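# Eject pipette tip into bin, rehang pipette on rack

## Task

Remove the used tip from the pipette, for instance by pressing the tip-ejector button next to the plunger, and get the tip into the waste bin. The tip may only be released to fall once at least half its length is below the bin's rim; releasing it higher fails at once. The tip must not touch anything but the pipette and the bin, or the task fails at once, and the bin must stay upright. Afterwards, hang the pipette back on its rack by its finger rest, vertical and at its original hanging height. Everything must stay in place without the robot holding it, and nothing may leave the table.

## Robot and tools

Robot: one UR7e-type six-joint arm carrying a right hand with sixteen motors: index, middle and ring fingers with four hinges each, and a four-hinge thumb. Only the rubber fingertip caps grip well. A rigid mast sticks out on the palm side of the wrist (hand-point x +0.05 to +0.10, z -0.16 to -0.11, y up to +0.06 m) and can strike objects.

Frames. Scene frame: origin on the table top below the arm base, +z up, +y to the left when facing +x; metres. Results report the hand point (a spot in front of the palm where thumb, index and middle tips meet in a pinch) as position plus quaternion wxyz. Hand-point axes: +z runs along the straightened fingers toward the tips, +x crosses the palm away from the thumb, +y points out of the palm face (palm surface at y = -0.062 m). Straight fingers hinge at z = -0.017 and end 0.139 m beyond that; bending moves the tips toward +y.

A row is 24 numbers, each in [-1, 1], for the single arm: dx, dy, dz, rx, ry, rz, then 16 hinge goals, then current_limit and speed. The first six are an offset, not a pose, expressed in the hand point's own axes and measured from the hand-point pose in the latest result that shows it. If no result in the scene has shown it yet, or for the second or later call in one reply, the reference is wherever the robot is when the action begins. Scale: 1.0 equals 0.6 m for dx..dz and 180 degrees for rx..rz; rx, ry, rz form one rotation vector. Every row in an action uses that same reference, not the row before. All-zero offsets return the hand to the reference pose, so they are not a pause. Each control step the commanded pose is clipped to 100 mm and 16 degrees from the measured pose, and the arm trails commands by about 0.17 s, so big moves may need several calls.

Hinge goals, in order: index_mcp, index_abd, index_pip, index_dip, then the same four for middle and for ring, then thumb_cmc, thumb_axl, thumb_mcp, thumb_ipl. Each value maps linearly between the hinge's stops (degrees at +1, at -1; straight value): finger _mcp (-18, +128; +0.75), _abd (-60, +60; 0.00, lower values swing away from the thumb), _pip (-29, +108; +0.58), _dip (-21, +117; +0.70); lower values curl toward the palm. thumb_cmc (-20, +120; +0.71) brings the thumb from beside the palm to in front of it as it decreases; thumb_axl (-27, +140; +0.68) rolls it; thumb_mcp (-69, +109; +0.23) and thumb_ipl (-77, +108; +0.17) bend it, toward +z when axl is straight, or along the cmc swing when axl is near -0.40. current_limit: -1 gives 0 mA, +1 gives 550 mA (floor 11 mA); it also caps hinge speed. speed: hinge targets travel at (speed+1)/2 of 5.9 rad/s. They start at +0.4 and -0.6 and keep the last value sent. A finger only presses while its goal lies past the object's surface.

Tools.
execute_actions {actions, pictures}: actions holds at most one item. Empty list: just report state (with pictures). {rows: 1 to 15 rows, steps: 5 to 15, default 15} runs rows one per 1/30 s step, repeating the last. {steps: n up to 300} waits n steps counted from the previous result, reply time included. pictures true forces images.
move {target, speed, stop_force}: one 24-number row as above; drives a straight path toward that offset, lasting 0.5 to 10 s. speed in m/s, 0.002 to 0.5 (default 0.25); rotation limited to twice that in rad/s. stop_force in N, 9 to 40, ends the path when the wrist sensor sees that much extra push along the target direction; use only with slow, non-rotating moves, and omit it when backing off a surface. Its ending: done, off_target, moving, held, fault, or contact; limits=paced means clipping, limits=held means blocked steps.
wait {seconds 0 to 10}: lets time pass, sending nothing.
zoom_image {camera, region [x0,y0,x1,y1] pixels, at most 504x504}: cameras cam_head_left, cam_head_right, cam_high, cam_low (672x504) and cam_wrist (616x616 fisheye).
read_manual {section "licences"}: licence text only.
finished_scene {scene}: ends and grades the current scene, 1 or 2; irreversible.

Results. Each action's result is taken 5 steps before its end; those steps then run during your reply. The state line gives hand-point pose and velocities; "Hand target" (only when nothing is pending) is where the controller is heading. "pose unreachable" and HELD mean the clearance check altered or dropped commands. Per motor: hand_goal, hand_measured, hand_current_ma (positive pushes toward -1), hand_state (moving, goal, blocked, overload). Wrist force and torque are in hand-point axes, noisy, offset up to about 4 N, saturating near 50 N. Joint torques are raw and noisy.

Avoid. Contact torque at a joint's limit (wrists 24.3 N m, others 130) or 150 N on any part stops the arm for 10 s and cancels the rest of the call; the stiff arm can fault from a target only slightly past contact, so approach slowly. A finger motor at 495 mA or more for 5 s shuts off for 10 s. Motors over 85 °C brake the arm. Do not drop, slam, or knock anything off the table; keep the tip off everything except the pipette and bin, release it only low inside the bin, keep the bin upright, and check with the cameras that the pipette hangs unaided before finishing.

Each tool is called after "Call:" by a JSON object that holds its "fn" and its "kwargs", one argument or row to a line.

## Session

Call:
{"fn": "execute_actions", "kwargs": {
  "actions": []
}}

Scene clock: 0.00 s of 9600.00 s.
end_effector_position=(+0.8338, -0.0793, +0.2989) hand_goal=(+0.754, +0.000, +0.576, +0.696, +0.754, +0.000, +0.576, +0.696, +0.754, +0.000, +0.576, +0.696, +0.714, +0.678, +0.226, +0.168) hand_measured=(+0.754, +0.000, +0.576, +0.696, +0.754, +0.000, +0.576, +0.696, +0.754, +0.000, +0.576, +0.696, +0.714, +0.678, +0.226, +0.168) hand_current_ma=(+0, +0, +0, +0, +0, +0, +0, +0, +0, +0, +0, +0, +0, +0, +0, +0) hand_state=(goal, goal, goal, goal, goal, goal, goal, goal, goal, goal, goal, goal, goal, goal, goal, goal) hand_current_limit=0.40 hand_speed=-0.60 end_effector_quat_wxyz=(+0.148, -0.014, +0.966, -0.210) end_effector_velocity=(+0.000, +0.001, +0.000) end_effector_angular_velocity=(+0.000, -0.001, +0.001)
Joint positions: [-0.229 -0.912  1.171 -2.257 -1.877 -1.938]
Joint velocities: [ 0.001 -0.     0.    -0.001  0.001 -0.   ]
Joint torques (N m, as the arm reports them, + toward a larger angle): no reading
Motor temperatures (°C, as the motors report them): [34 36 32 40 36 42]
Wrist force (N, on the end effector, along its own x y z axes, offset not removed): no reading
Wrist torque (N m, same axes, about the end effector's origin, offset not removed): no reading
Hand target: +0.834, -0.079, +0.299; +0.148, -0.014, +0.966, -0.210
camera_calibration (this result's frames):
cam_wrist: T_world_to_cam=[[0.749379, 0.66196, 0.0155286, -0.55106], [0.179871, -0.226084, 0.957357, -0.491274], [0.637243, -0.71463, -0.28849, -0.376517], [0, 0, 0, 1]] pos_world=[0.741251, -0.0153596, 0.37026]

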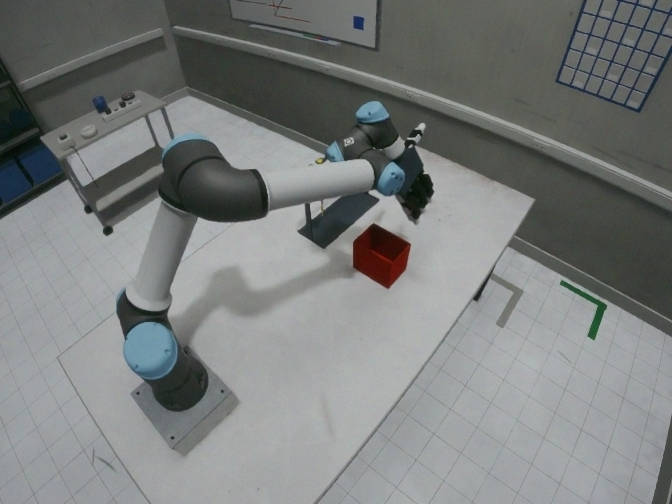

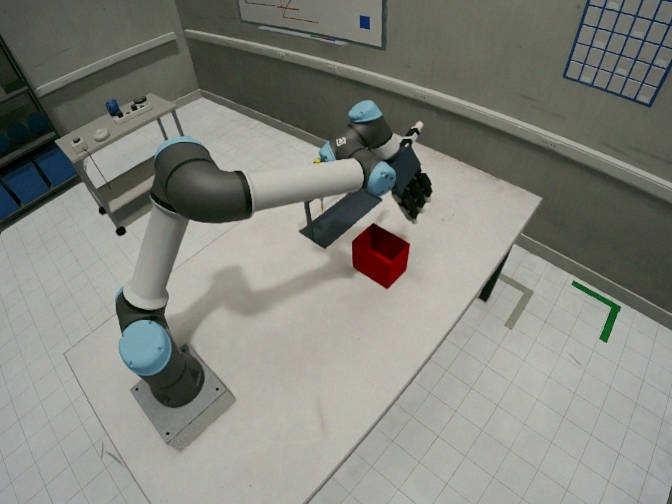

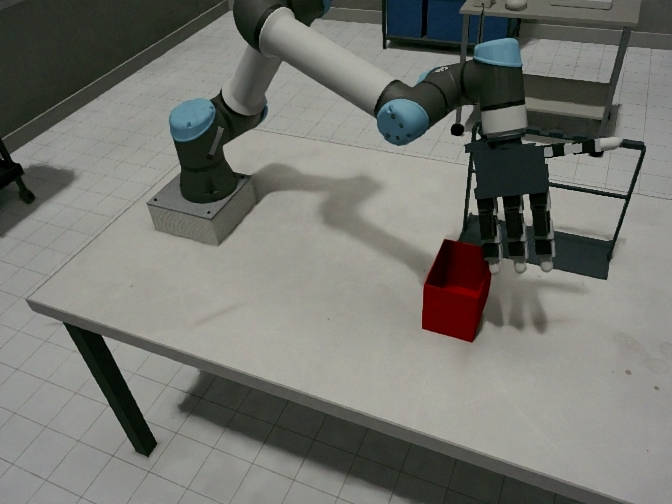

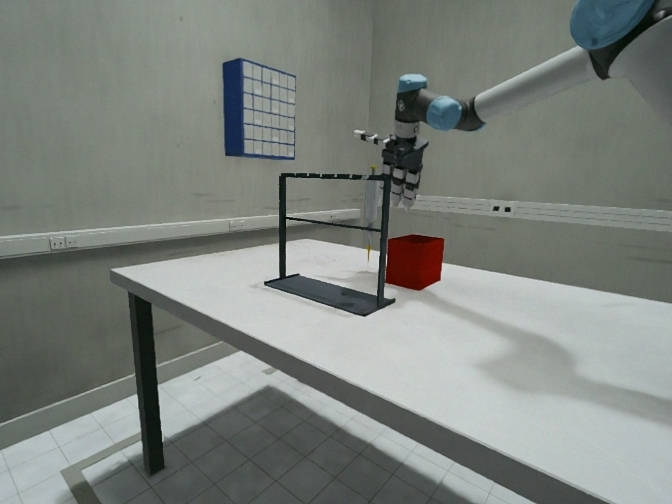

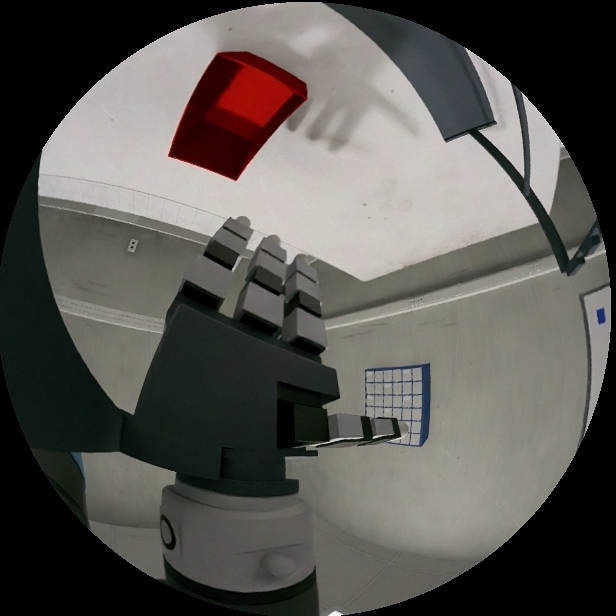

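Call:
{"fn": "zoom_image", "kwargs": {
  "camera": "cam_low",
  "region": [340, 160, 400, 196]
}}

Call:
{"fn": "zoom_image", "kwargs": {
  "camera": "cam_low",
  "region": [320, 150, 450, 320]
}}

Region (340, 160, 400, 196) of cam_low's 672x504 image, scaled by 8.400, with more detail than that image has; it fills the top 302 rows of this view, and the rest is white.

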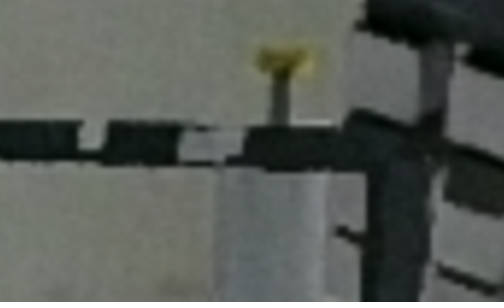

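Region (320, 150, 450, 320) of cam_low's 672x504 image, scaled by 2.965, with more detail than that image has; it fills the left 385 columns of this view, and the rest is white.

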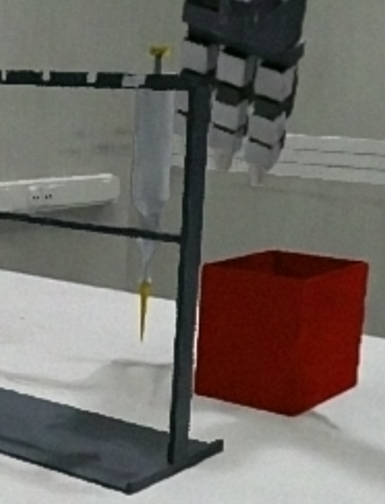

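Call:
{"fn": "move", "kwargs": {
  "target": [0.1172, 0.2372, -0.0657, -0.0951, -0.3968, 0.1087, 0.754, 0, 0.576, 0.696, 0.754, 0, 0.576, 0.696, 0.97, 0, 0.95, 0.95, 0.714, 0.678, 0.226, 0.168, 0.5, -0.4],
  "speed": 0.25
}}

Scene clock: 4.73 s of 9600.00 s.
end_effector_position=(+0.7600, +0.0598, +0.2551) hand_goal=(+0.754, +0.000, +0.576, +0.696, +0.754, +0.000, +0.576, +0.696, +0.970, +0.000, +0.950, +0.950, +0.714, +0.678, +0.226, +0.168) hand_measured=(+0.750, -0.002, +0.576, +0.696, +0.752, -0.002, +0.576, +0.696, +0.968, -0.002, +0.946, +0.948, +0.712, +0.678, +0.224, +0.168) hand_current_ma=(-17, -13, +4, +0, -15, -12, +4, +0, -16, -10, -17, -15, -13, -4, -14, -2) hand_state=(goal, goal, goal, goal, goal, goal, goal, goal, goal, goal, goal, goal, goal, goal, goal, goal) hand_current_limit=0.50 hand_speed=-0.40 end_effector_quat_wxyz=(+0.707, -0.001, +0.707, +0.001) end_effector_velocity=(-0.000, +0.001, -0.001) end_effector_angular_velocity=(+0.004, -0.008, +0.002)
Joint positions: [-0.259 -0.597  1.741 -4.292 -1.265 -1.564]
Joint velocities: [ 0.002  0.007 -0.005 -0.01   0.     0.006]
Joint torques (N m, as the arm reports them, + toward a larger angle): [ 10.48 -41.25 -16.79  -3.93   0.77   1.41]
Motor temperatures (°C, as the motors report them): [34 36 32 40 36 42]
Wrist force (N, on the end effector, along its own x y z axes, offset not removed): [-2.8 -1.8 1.9]
Wrist torque (N m, same axes, about the end effector's origin, offset not removed): [-0.31 0.40 -0.50]
Hand target: +0.760, +0.060, +0.255; +0.707, -0.000, +0.707, +0.001
Off the commanded pose: 0.000 m, 0 deg.
Kept back: nothing.
move: done
camera_calibration (this result's frames):
cam_wrist: T_world_to_cam=[[-0.0599473, 0.622817, 0.780068, -0.164719], [-0.686288, -0.593192, 0.420872, 0.412438], [0.724856, -0.510121, 0.462992, -0.513195], [0, 0, 0, 1]] pos_world=[0.645169, 0.0854531, 0.192513]

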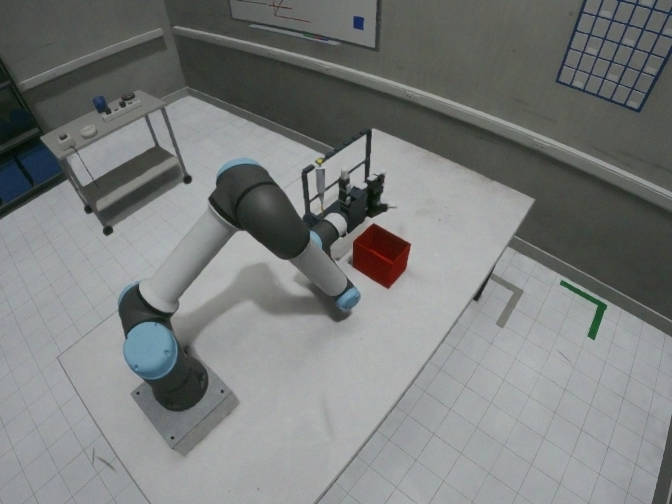

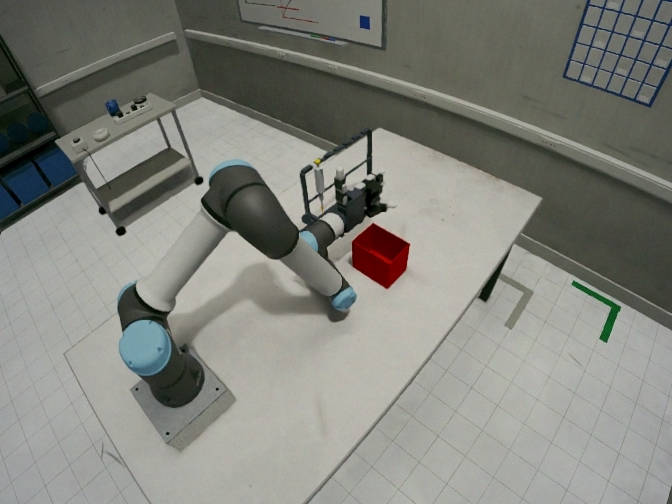

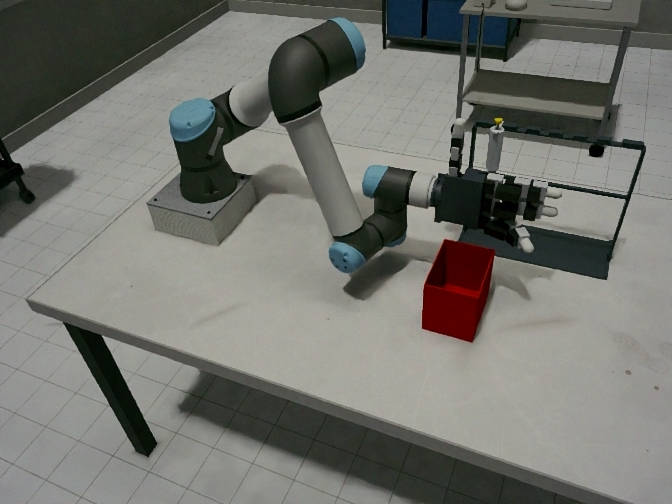

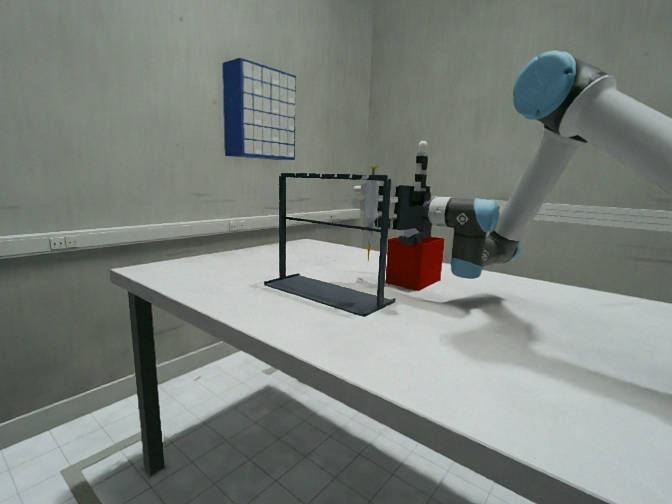

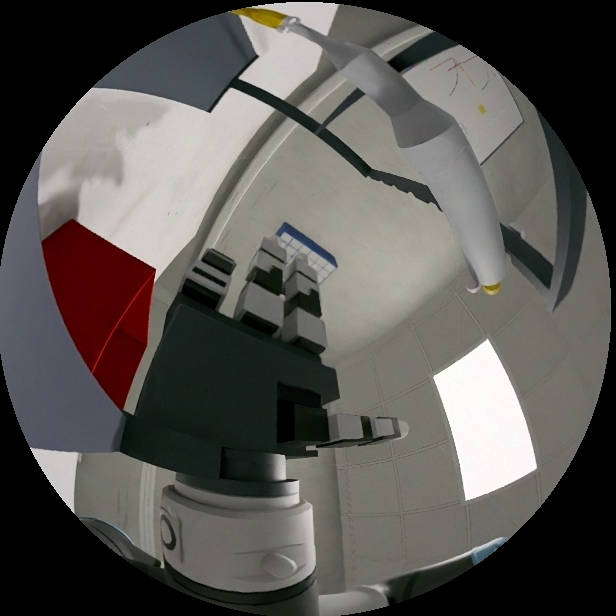

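Call:
{"fn": "zoom_image", "kwargs": {
  "camera": "cam_high",
  "region": [465, 108, 525, 148]
}}

Call:
{"fn": "zoom_image", "kwargs": {
  "camera": "cam_wrist",
  "region": [360, 80, 600, 320]
}}

Region (465, 108, 525, 148) of cam_high's 672x504 image, scaled by 8.400, with more detail than that image has.

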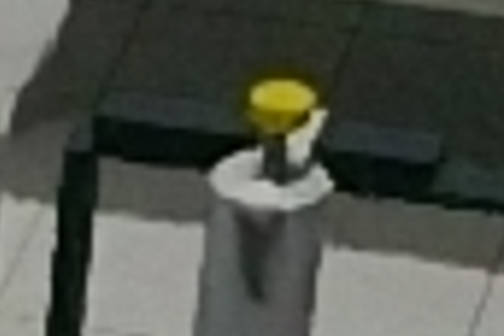

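Region (360, 80, 600, 320) of cam_wrist's 616x616 image, scaled by 2.100, with more detail than that image has.

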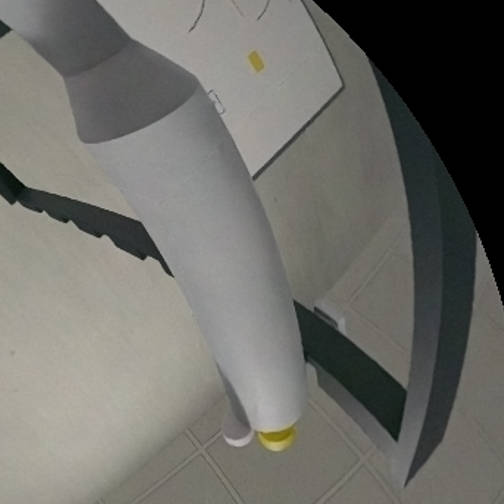

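Call:
{"fn": "move", "kwargs": {
  "target": [0.0093, 0.1753, -0.0067, 0, 0, 0, 0.205, 0, 0.285, 0.406, 0.205, 0, 0.285, 0.406, 0.97, 0, 0.95, 0.95, 0.714, 0.678, 0.226, 0.168, 0.5, -0.4],
  "speed": 0.06
}}

Call:
{"fn": "zoom_image", "kwargs": {
  "camera": "cam_wrist",
  "region": [120, 200, 440, 440]
}}

Call:
{"fn": "zoom_image", "kwargs": {
  "camera": "cam_high",
  "region": [440, 90, 560, 180]
}}

Scene clock: 12.03 s of 9600.00 s.
end_effector_position=(+0.7558, +0.1648, +0.2493) hand_goal=(+0.206, +0.000, +0.286, +0.406, +0.206, +0.000, +0.286, +0.406, +0.970, +0.000, +0.950, +0.950, +0.714, +0.678, +0.226, +0.168) hand_measured=(+0.208, -0.002, +0.288, +0.408, +0.208, -0.002, +0.288, +0.408, +0.968, -0.002, +0.946, +0.948, +0.712, +0.678, +0.224, +0.168) hand_current_ma=(+13, -13, +14, +15, +12, -12, +13, +15, -13, -10, -16, -15, -11, -4, -14, -2) hand_state=(goal, goal, goal, goal, goal, goal, goal, goal, goal, goal, goal, goal, goal, goal, goal, goal) hand_current_limit=0.50 hand_speed=-0.40 end_effector_quat_wxyz=(+0.707, -0.001, +0.707, +0.001) end_effector_velocity=(-0.000, +0.003, -0.000) end_effector_angular_velocity=(-0.000, -0.000, +0.002)
Joint positions: [-0.061 -0.584  1.734 -4.297 -1.464 -1.566]
Joint velocities: [ 0.004  0.    -0.001  0.    -0.003 -0.   ]
Joint torques (N m, as the arm reports them, + toward a larger angle): [ 10.83 -40.23 -17.46  -0.45  -1.32  -1.51]
Motor temperatures (°C, as the motors report them): [34 36 32 40 36 42]
Wrist force (N, on the end effector, along its own x y z axes, offset not removed): [-1.2 4.9 5.0]
Wrist torque (N m, same axes, about the end effector's origin, offset not removed): [0.21 0.05 -0.21]
Hand target: +0.756, +0.165, +0.249; +0.707, -0.001, +0.707, +0.001
Off the commanded pose: 0.000 m, 0 deg.
Kept back: nothing.
After step 90, 2.13 s passed at rest.
move: done
camera_calibration (this result's frames):
cam_wrist: T_world_to_cam=[[-0.0598941, 0.623139, 0.779815, -0.225895], [-0.686241, -0.59303, 0.421175, 0.474157], [0.724904, -0.509915, 0.463143, -0.454115], [0, 0, 0, 1]] pos_world=[0.641046, 0.190394, 0.186774]

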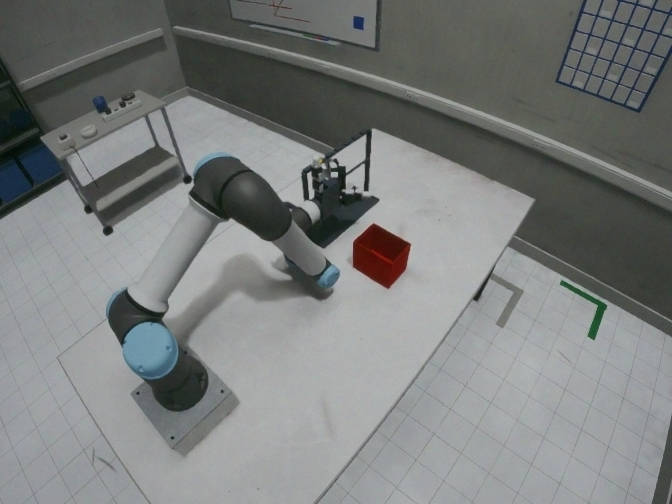

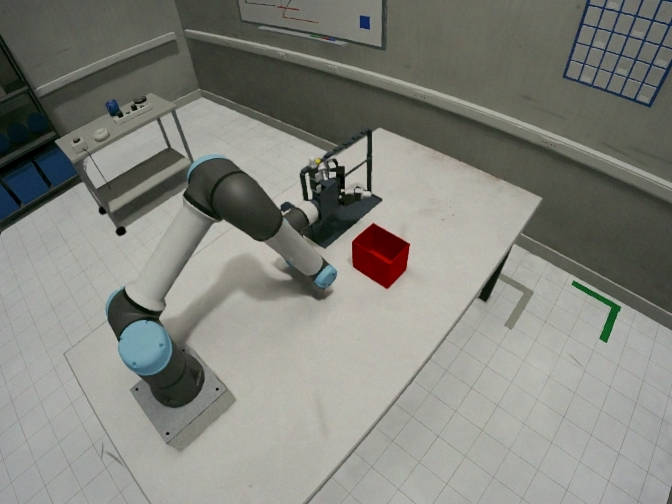

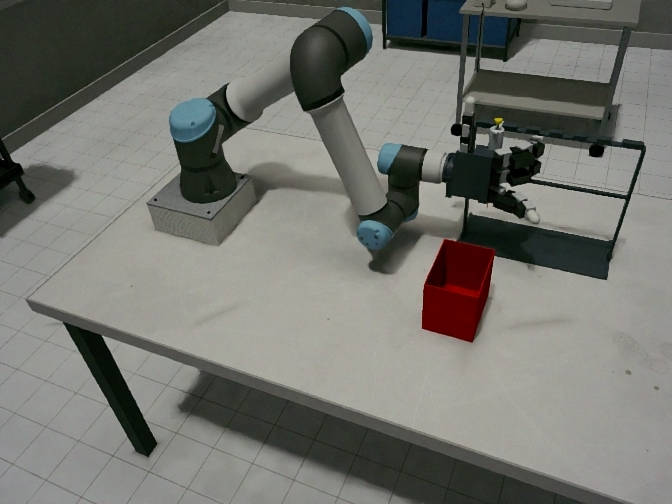

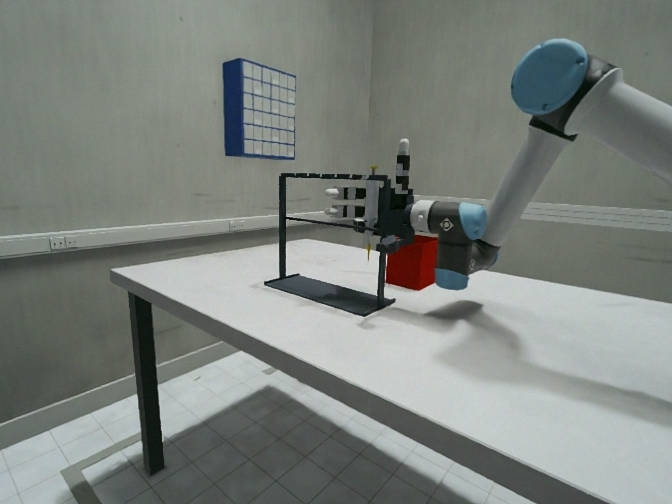

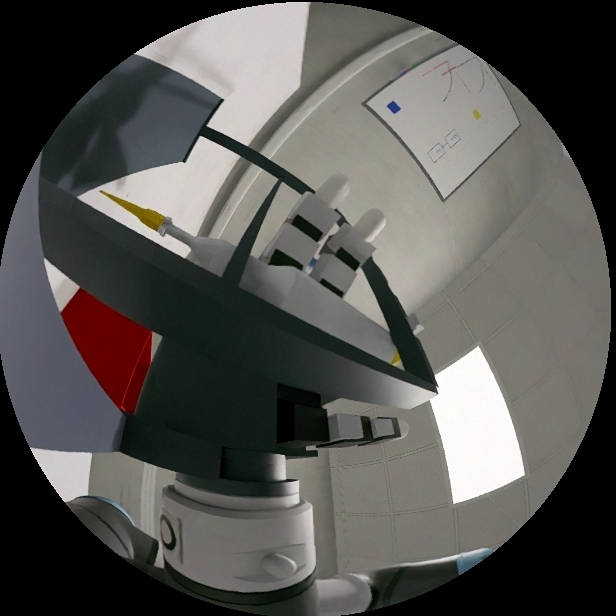

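Region (120, 200, 440, 440) of cam_wrist's 616x616 image, scaled by 1.575, with more detail than that image has; it fills the top 378 rows of this view, and the rest is white.

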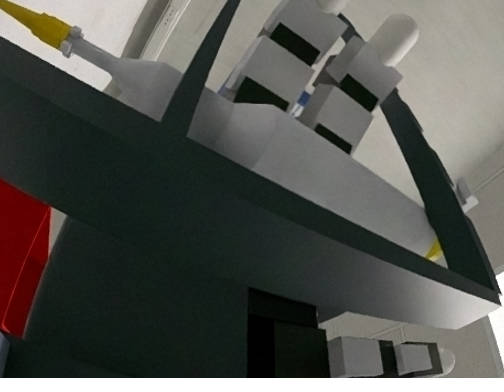

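Region (440, 90, 560, 180) of cam_high's 672x504 image, scaled by 4.200, with more detail than that image has; it fills the top 378 rows of this view, and the rest is white.

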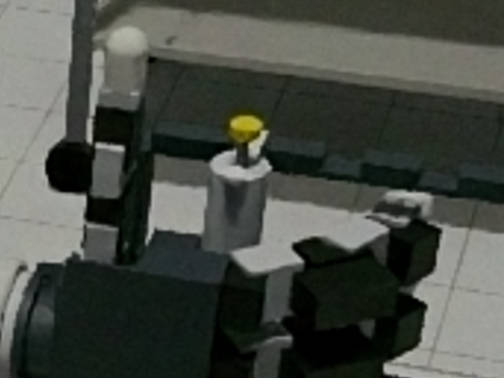

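Call:
{"fn": "move", "kwargs": {
  "target": [0, 0.027, 0.0053, 0, 0, 0, 0.205, 0, 0.285, 0.406, 0.205, 0, 0.285, 0.406, 0.97, 0, 0.95, 0.95, 0.714, 0.678, 0.226, 0.168, 0.5, -0.4],
  "speed": 0.012
}}

Call:
{"fn": "zoom_image", "kwargs": {
  "camera": "cam_wrist",
  "region": [120, 200, 440, 440]
}}

Call:
{"fn": "zoom_image", "kwargs": {
  "camera": "cam_high",
  "region": [440, 90, 560, 180]
}}

Scene clock: 14.37 s of 9600.00 s.
end_effector_position=(+0.7590, +0.1808, +0.2493) hand_goal=(+0.206, +0.000, +0.286, +0.406, +0.206, +0.000, +0.286, +0.406, +0.970, +0.000, +0.950, +0.950, +0.714, +0.678, +0.226, +0.168) hand_measured=(+0.208, -0.002, +0.288, +0.408, +0.208, -0.002, +0.288, +0.408, +0.968, -0.002, +0.946, +0.948, +0.712, +0.678, +0.224, +0.168) hand_current_ma=(+13, -13, +14, +15, +12, -12, +13, +15, -13, -10, -16, -15, -11, -4, -14, -2) hand_state=(goal, goal, goal, goal, goal, goal, goal, goal, goal, goal, goal, goal, goal, goal, goal, goal) hand_current_limit=0.50 hand_speed=-0.40 end_effector_quat_wxyz=(+0.707, -0.001, +0.707, +0.001) end_effector_velocity=(+0.000, +0.003, +0.000) end_effector_angular_velocity=(-0.000, -0.000, +0.002)
Joint positions: [-0.029 -0.579  1.715 -4.284 -1.496 -1.566]
Joint velocities: [ 0.004  0.001 -0.003  0.002 -0.003 -0.   ]
Joint torques (N m, as the arm reports them, + toward a larger angle): [ 12.02 -41.47 -17.56  -0.59  -1.19  -1.74]
Motor temperatures (°C, as the motors report them): [34 36 32 40 36 42]
Wrist force (N, on the end effector, along its own x y z axes, offset not removed): [1.0 -3.7 -0.8]
Wrist torque (N m, same axes, about the end effector's origin, offset not removed): [-0.41 -0.17 -0.25]
Hand target: +0.759, +0.181, +0.249; +0.707, -0.001, +0.707, +0.001
Off the commanded pose: 0.000 m, 0 deg.
Kept back: nothing.
move: done
camera_calibration (this result's frames):
cam_wrist: T_world_to_cam=[[-0.0598866, 0.62319, 0.779774, -0.235651], [-0.686246, -0.592996, 0.421214, 0.48578], [0.7249, -0.509892, 0.463174, -0.448225], [0, 0, 0, 1]] pos_world=[0.644171, 0.206375, 0.186743]

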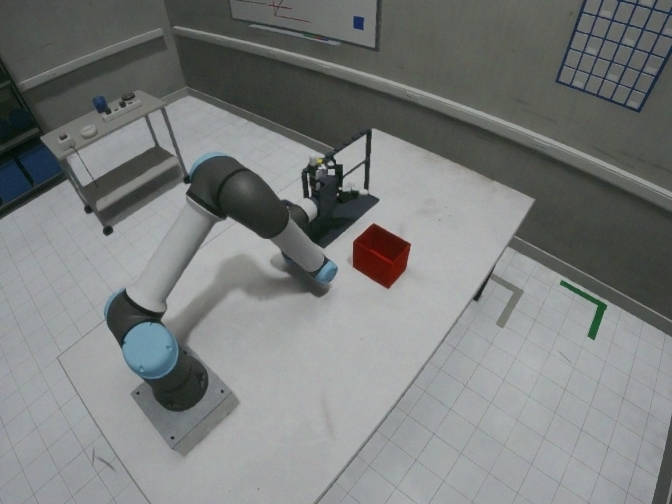

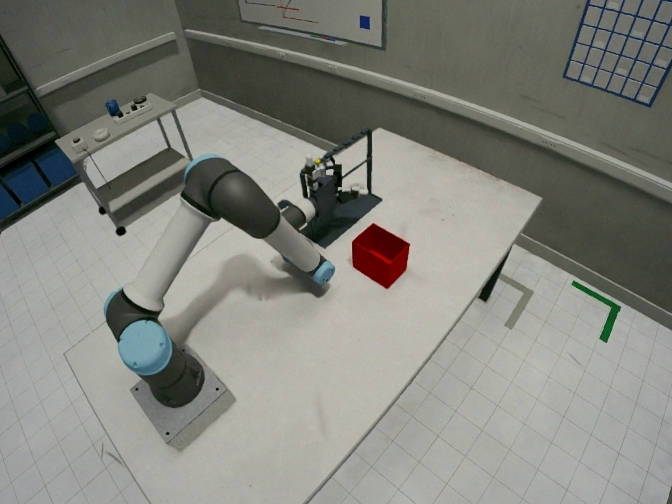

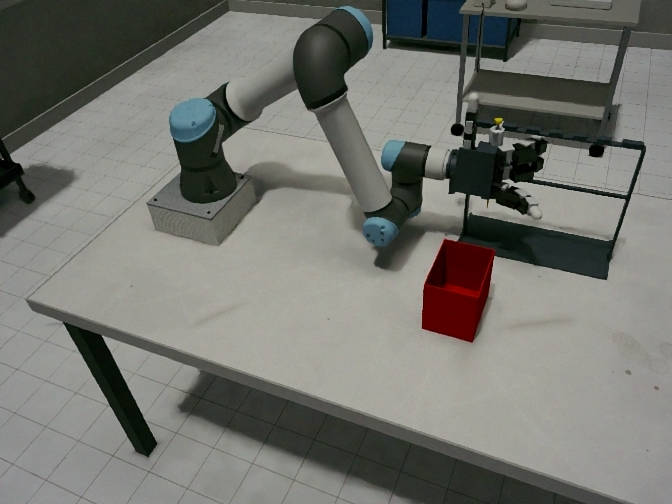

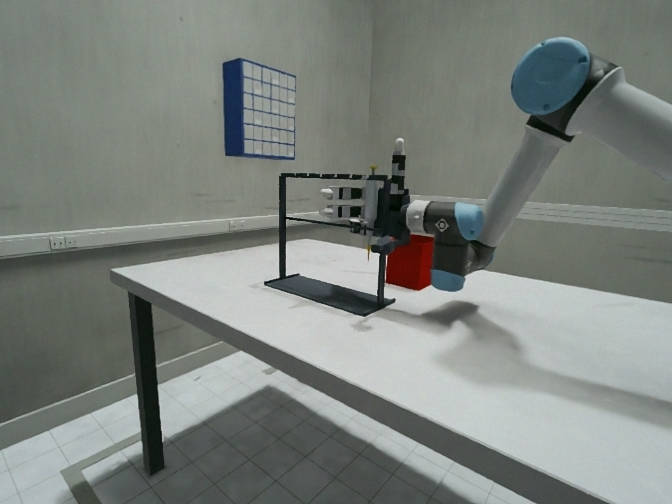

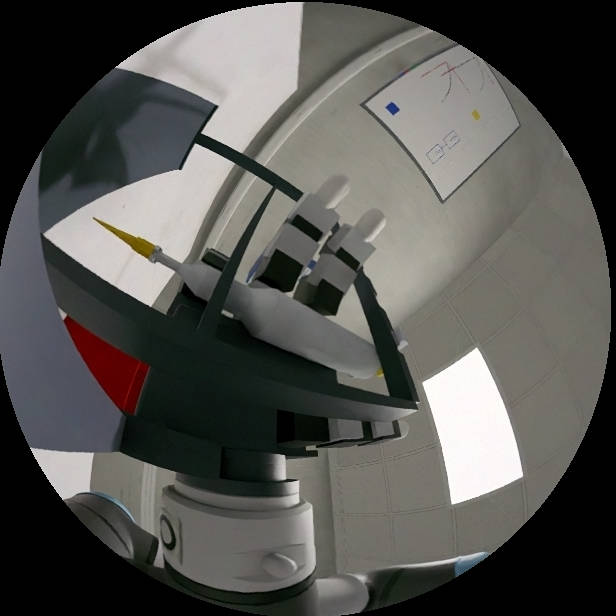

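Region (120, 200, 440, 440) of cam_wrist's 616x616 image, scaled by 1.575, with more detail than that image has; it fills the top 378 rows of this view, and the rest is white.

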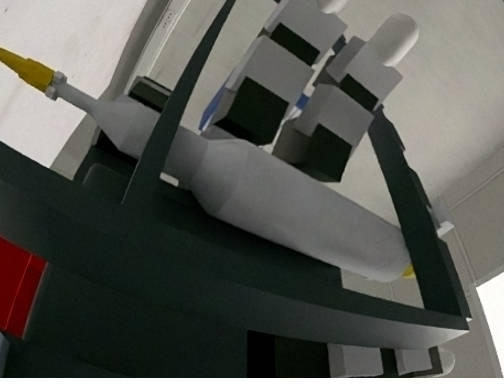

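Region (440, 90, 560, 180) of cam_high's 672x504 image, scaled by 4.200, with more detail than that image has; it fills the top 378 rows of this view, and the rest is white.

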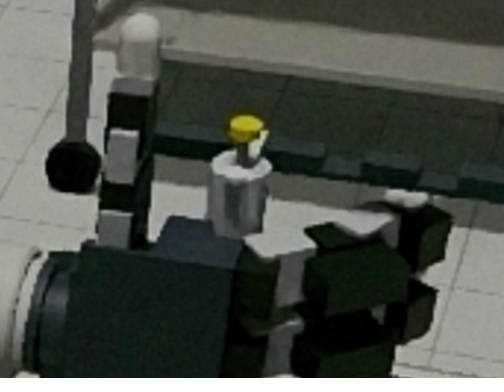

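Call:
{"fn": "zoom_image", "kwargs": {
  "camera": "cam_wrist",
  "region": [230, 270, 410, 400]
}}

Call:
{"fn": "zoom_image", "kwargs": {
  "camera": "cam_head_left",
  "region": [290, 140, 350, 190]
}}

Region (230, 270, 410, 400) of cam_wrist's 616x616 image, scaled by 2.800, with more detail than that image has.

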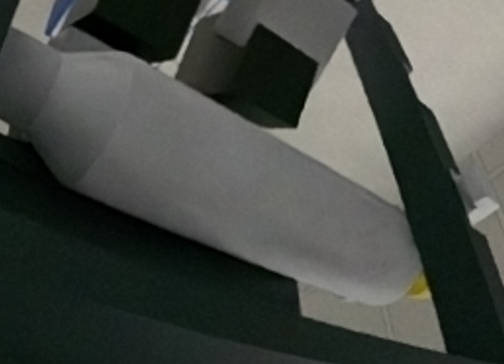

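Region (290, 140, 350, 190) of cam_head_left's 672x504 image, scaled by 8.400, with more detail than that image has.

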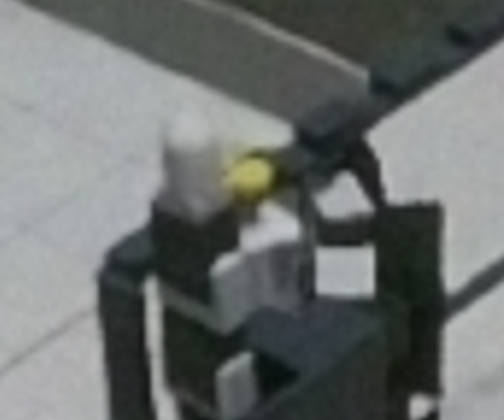

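Call:
{"fn": "move", "kwargs": {
  "target": [0, 0.0025, 0, 0, 0, 0, -0.08, 0, -0.405, -0.355, -0.08, 0, -0.405, -0.355, 0.97, 0, 0.95, 0.95, 0.714, 0.678, 0.226, 0.168, 0.5, -0.5],
  "speed": 0.003
}}

Call:
{"fn": "move", "kwargs": {
  "target": [0, 0, 0, 0, 0, 0, -0.3, 0, -0.62, -0.58, -0.3, 0, -0.62, -0.58, 0.97, 0, 0.95, 0.95, 0.714, 0.678, 0.226, 0.168, 0.5, -0.85],
  "speed": 0.003
}}

Call:
{"fn": "zoom_image", "kwargs": {
  "camera": "cam_high",
  "region": [465, 108, 525, 148]
}}

Call:
{"fn": "zoom_image", "kwargs": {
  "camera": "cam_low",
  "region": [340, 160, 400, 196]
}}

Scene clock: 17.10 s of 9600.00 s.
end_effector_position=(+0.7590, +0.1823, +0.2493) hand_goal=(-0.080, +0.000, -0.404, -0.354, -0.080, +0.000, -0.404, -0.354, +0.970, +0.000, +0.950, +0.950, +0.714, +0.678, +0.226, +0.168) hand_measured=(-0.078, -0.002, -0.400, -0.352, -0.078, -0.002, -0.400, -0.350, +0.968, -0.002, +0.946, +0.948, +0.712, +0.678, +0.224, +0.168) hand_current_ma=(+13, -13, +16, +15, +12, -12, +15, +15, -13, -10, -16, -15, -11, -4, -14, -2) hand_state=(goal, goal, goal, goal, goal, goal, goal, goal, goal, goal, goal, goal, goal, goal, goal, goal) hand_current_limit=0.50 hand_speed=-0.50 end_effector_quat_wxyz=(+0.707, -0.001, +0.707, +0.001) end_effector_velocity=(-0.000, +0.000, -0.001) end_effector_angular_velocity=(+0.000, +0.003, +0.001)
Joint positions: [-0.026 -0.579  1.715 -4.284 -1.498 -1.566]
Joint velocities: [-0.    -0.     0.001  0.001  0.002  0.   ]
Joint torques (N m, as the arm reports them, + toward a larger angle): [ 12.61 -40.56 -16.94  -0.38  -1.2   -1.67]
Motor temperatures (°C, as the motors report them): [34 36 32 40 36 42]
Wrist force (N, on the end effector, along its own x y z axes, offset not removed): [-3.0 -2.6 -1.2]
Wrist torque (N m, same axes, about the end effector's origin, offset not removed): [-0.32 0.23 -0.41]
Hand target: +0.759, +0.182, +0.249; +0.707, -0.001, +0.707, +0.001
Off the commanded pose: 0.000 m, 0 deg.
Kept back: nothing.
move: done
camera_calibration (this result's frames):
cam_wrist: T_world_to_cam=[[-0.0598855, 0.623195, 0.77977, -0.23658], [-0.686247, -0.592992, 0.421218, 0.486665], [0.724899, -0.50989, 0.463177, -0.447463], [0, 0, 0, 1]] pos_world=[0.64417, 0.207868, 0.186741]

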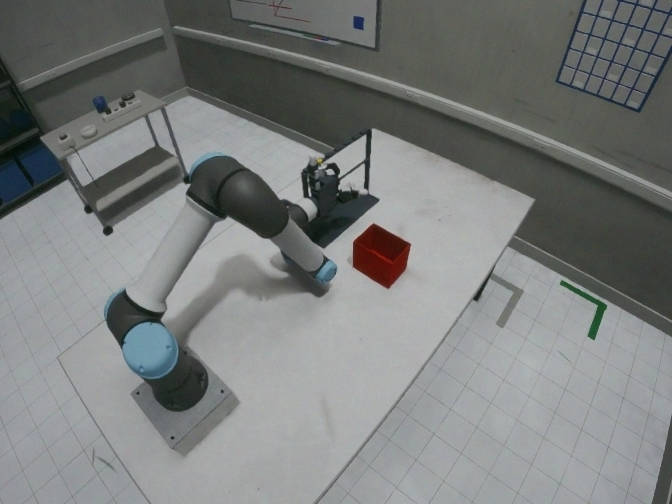

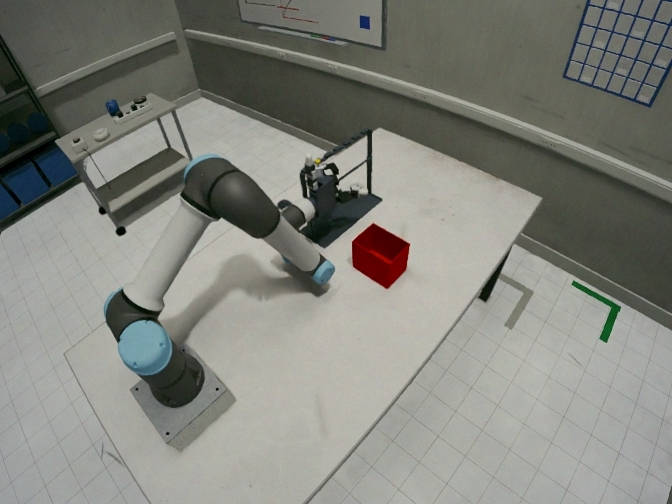

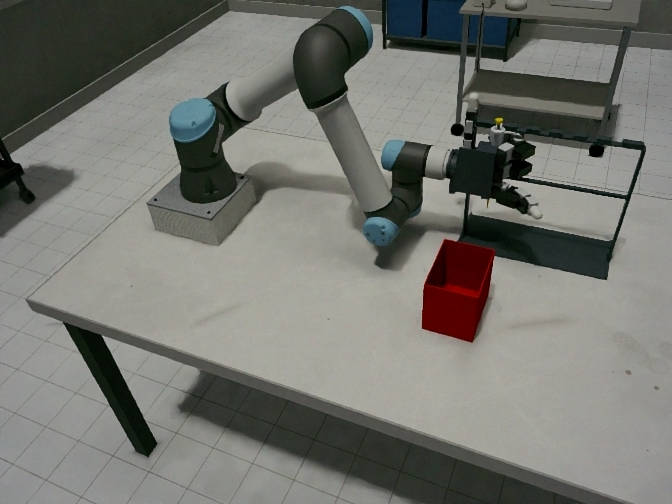

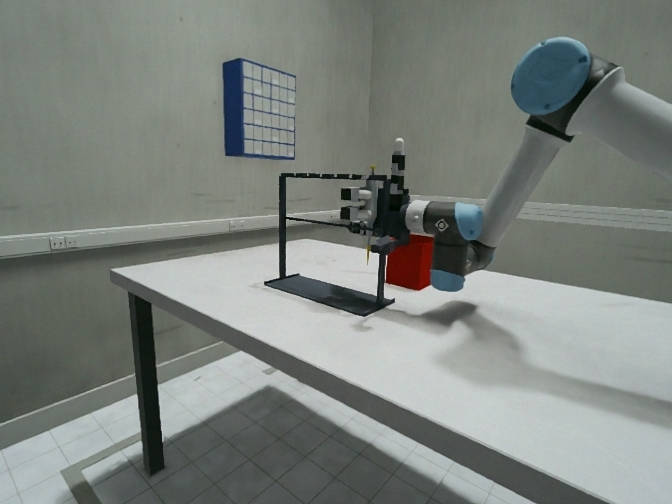

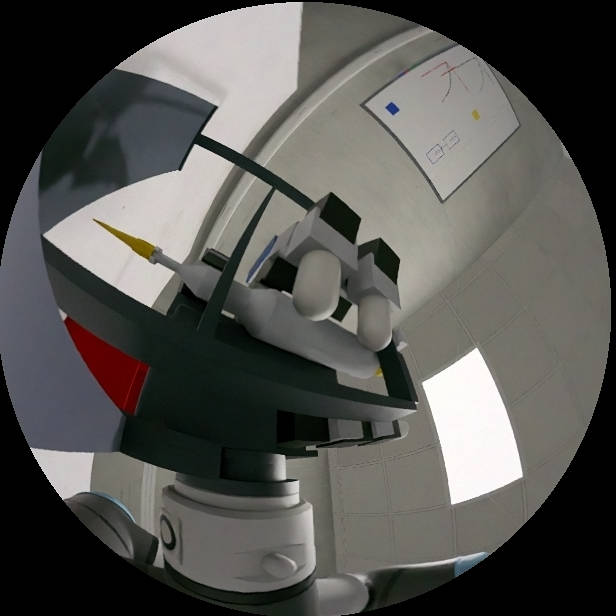

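Scene clock: 17.90 s of 9600.00 s.
end_effector_position=(+0.7590, +0.1823, +0.2493) hand_goal=(-0.300, +0.000, -0.620, -0.580, -0.300, +0.000, -0.620, -0.580, +0.970, +0.000, +0.950, +0.950, +0.714, +0.678, +0.226, +0.168) hand_measured=(-0.252, -0.004, -0.540, -0.504, -0.252, -0.004, -0.542, -0.502, +0.968, -0.002, +0.946, +0.948, +0.712, +0.678, +0.224, +0.168) hand_current_ma=(+257, -17, +400, +390, +253, -17, +397, +395, -13, -10, -16, -15, -11, -4, -14, -2) hand_state=(blocked, goal, blocked, blocked, blocked, goal, blocked, blocked, goal, goal, goal, goal, goal, goal, goal, goal) hand_current_limit=0.50 hand_speed=-0.85 end_effector_quat_wxyz=(+0.707, -0.001, +0.707, +0.001) end_effector_velocity=(-0.000, -0.000, +0.000) end_effector_angular_velocity=(-0.000, -0.000, +0.001)
Joint positions: [-0.026 -0.579  1.715 -4.284 -1.498 -1.566]
Joint velocities: [-0.    -0.     0.001 -0.001  0.001 -0.   ]
Joint torques (N m, as the arm reports them, + toward a larger angle): [ 10.35 -41.6  -14.77  -0.91  -1.06  -1.44]
Motor temperatures (°C, as the motors report them): [34 36 32 40 36 42]
Wrist force (N, on the end effector, along its own x y z axes, offset not removed): [3.2 0.7 4.5]
Wrist torque (N m, same axes, about the end effector's origin, offset not removed): [-0.31 -0.45 0.12]
Hand target: +0.759, +0.182, +0.249; +0.707, -0.001, +0.707, +0.001
Off the commanded pose: 0.000 m, 0 deg.
Kept back: nothing.
move: done
camera_calibration (this result's frames):
cam_wrist: T_world_to_cam=[[-0.0598929, 0.623198, 0.779768, -0.236578], [-0.686248, -0.592993, 0.421216, 0.486673], [0.724898, -0.509886, 0.463184, -0.447466], [0, 0, 0, 1]] pos_world=[0.644176, 0.207872, 0.18674]

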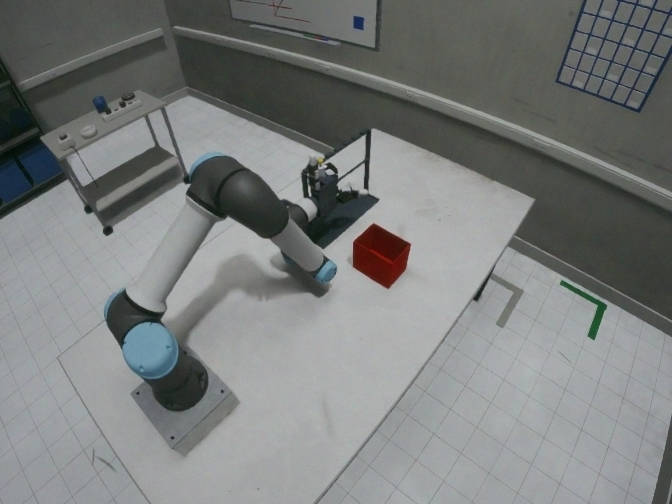

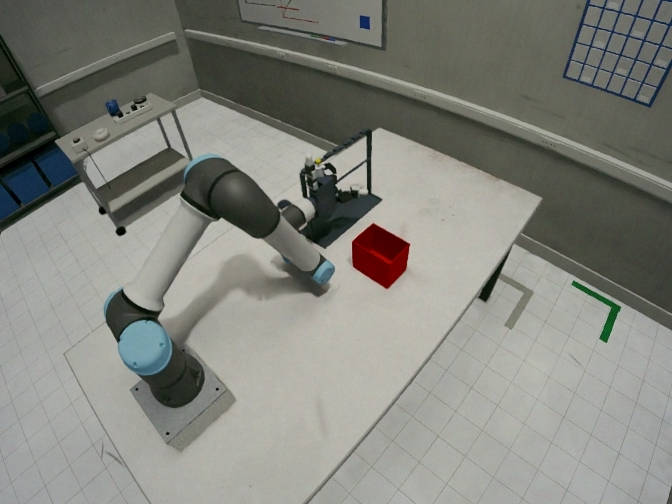

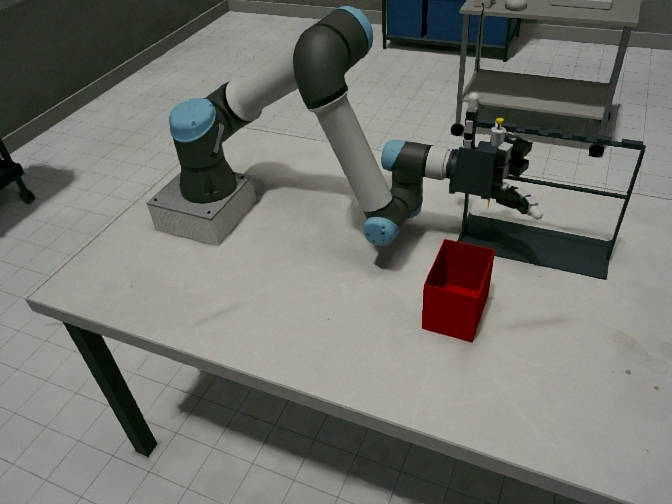

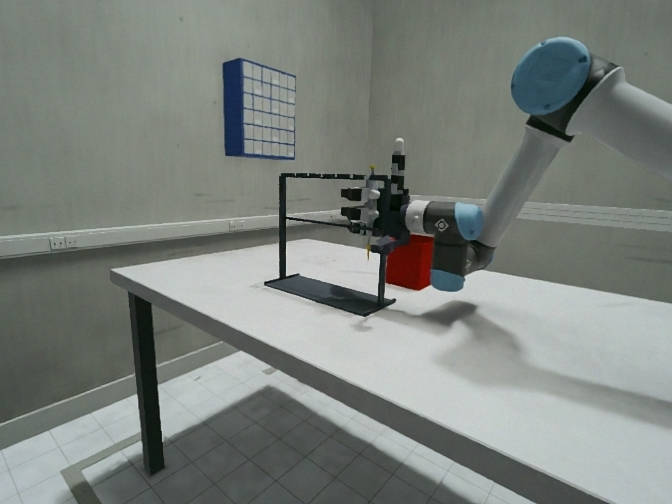

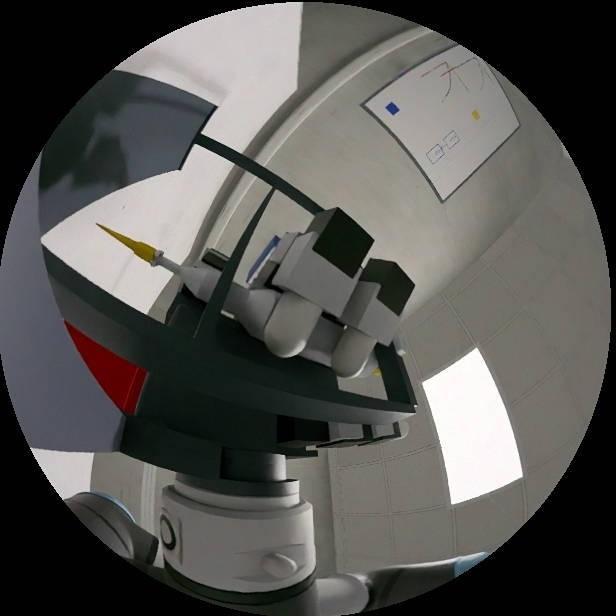

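Region (465, 108, 525, 148) of cam_high's 672x504 image, scaled by 8.400, with more detail than that image has.

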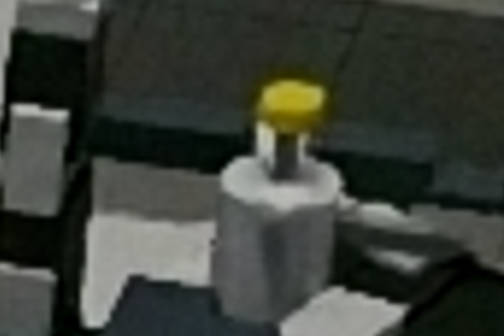

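Region (340, 160, 400, 196) of cam_low's 672x504 image, scaled by 8.400, with more detail than that image has; it fills the top 302 rows of this view, and the rest is white.

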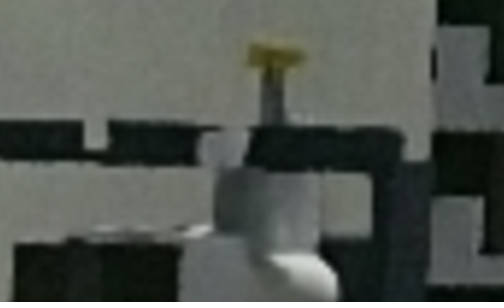

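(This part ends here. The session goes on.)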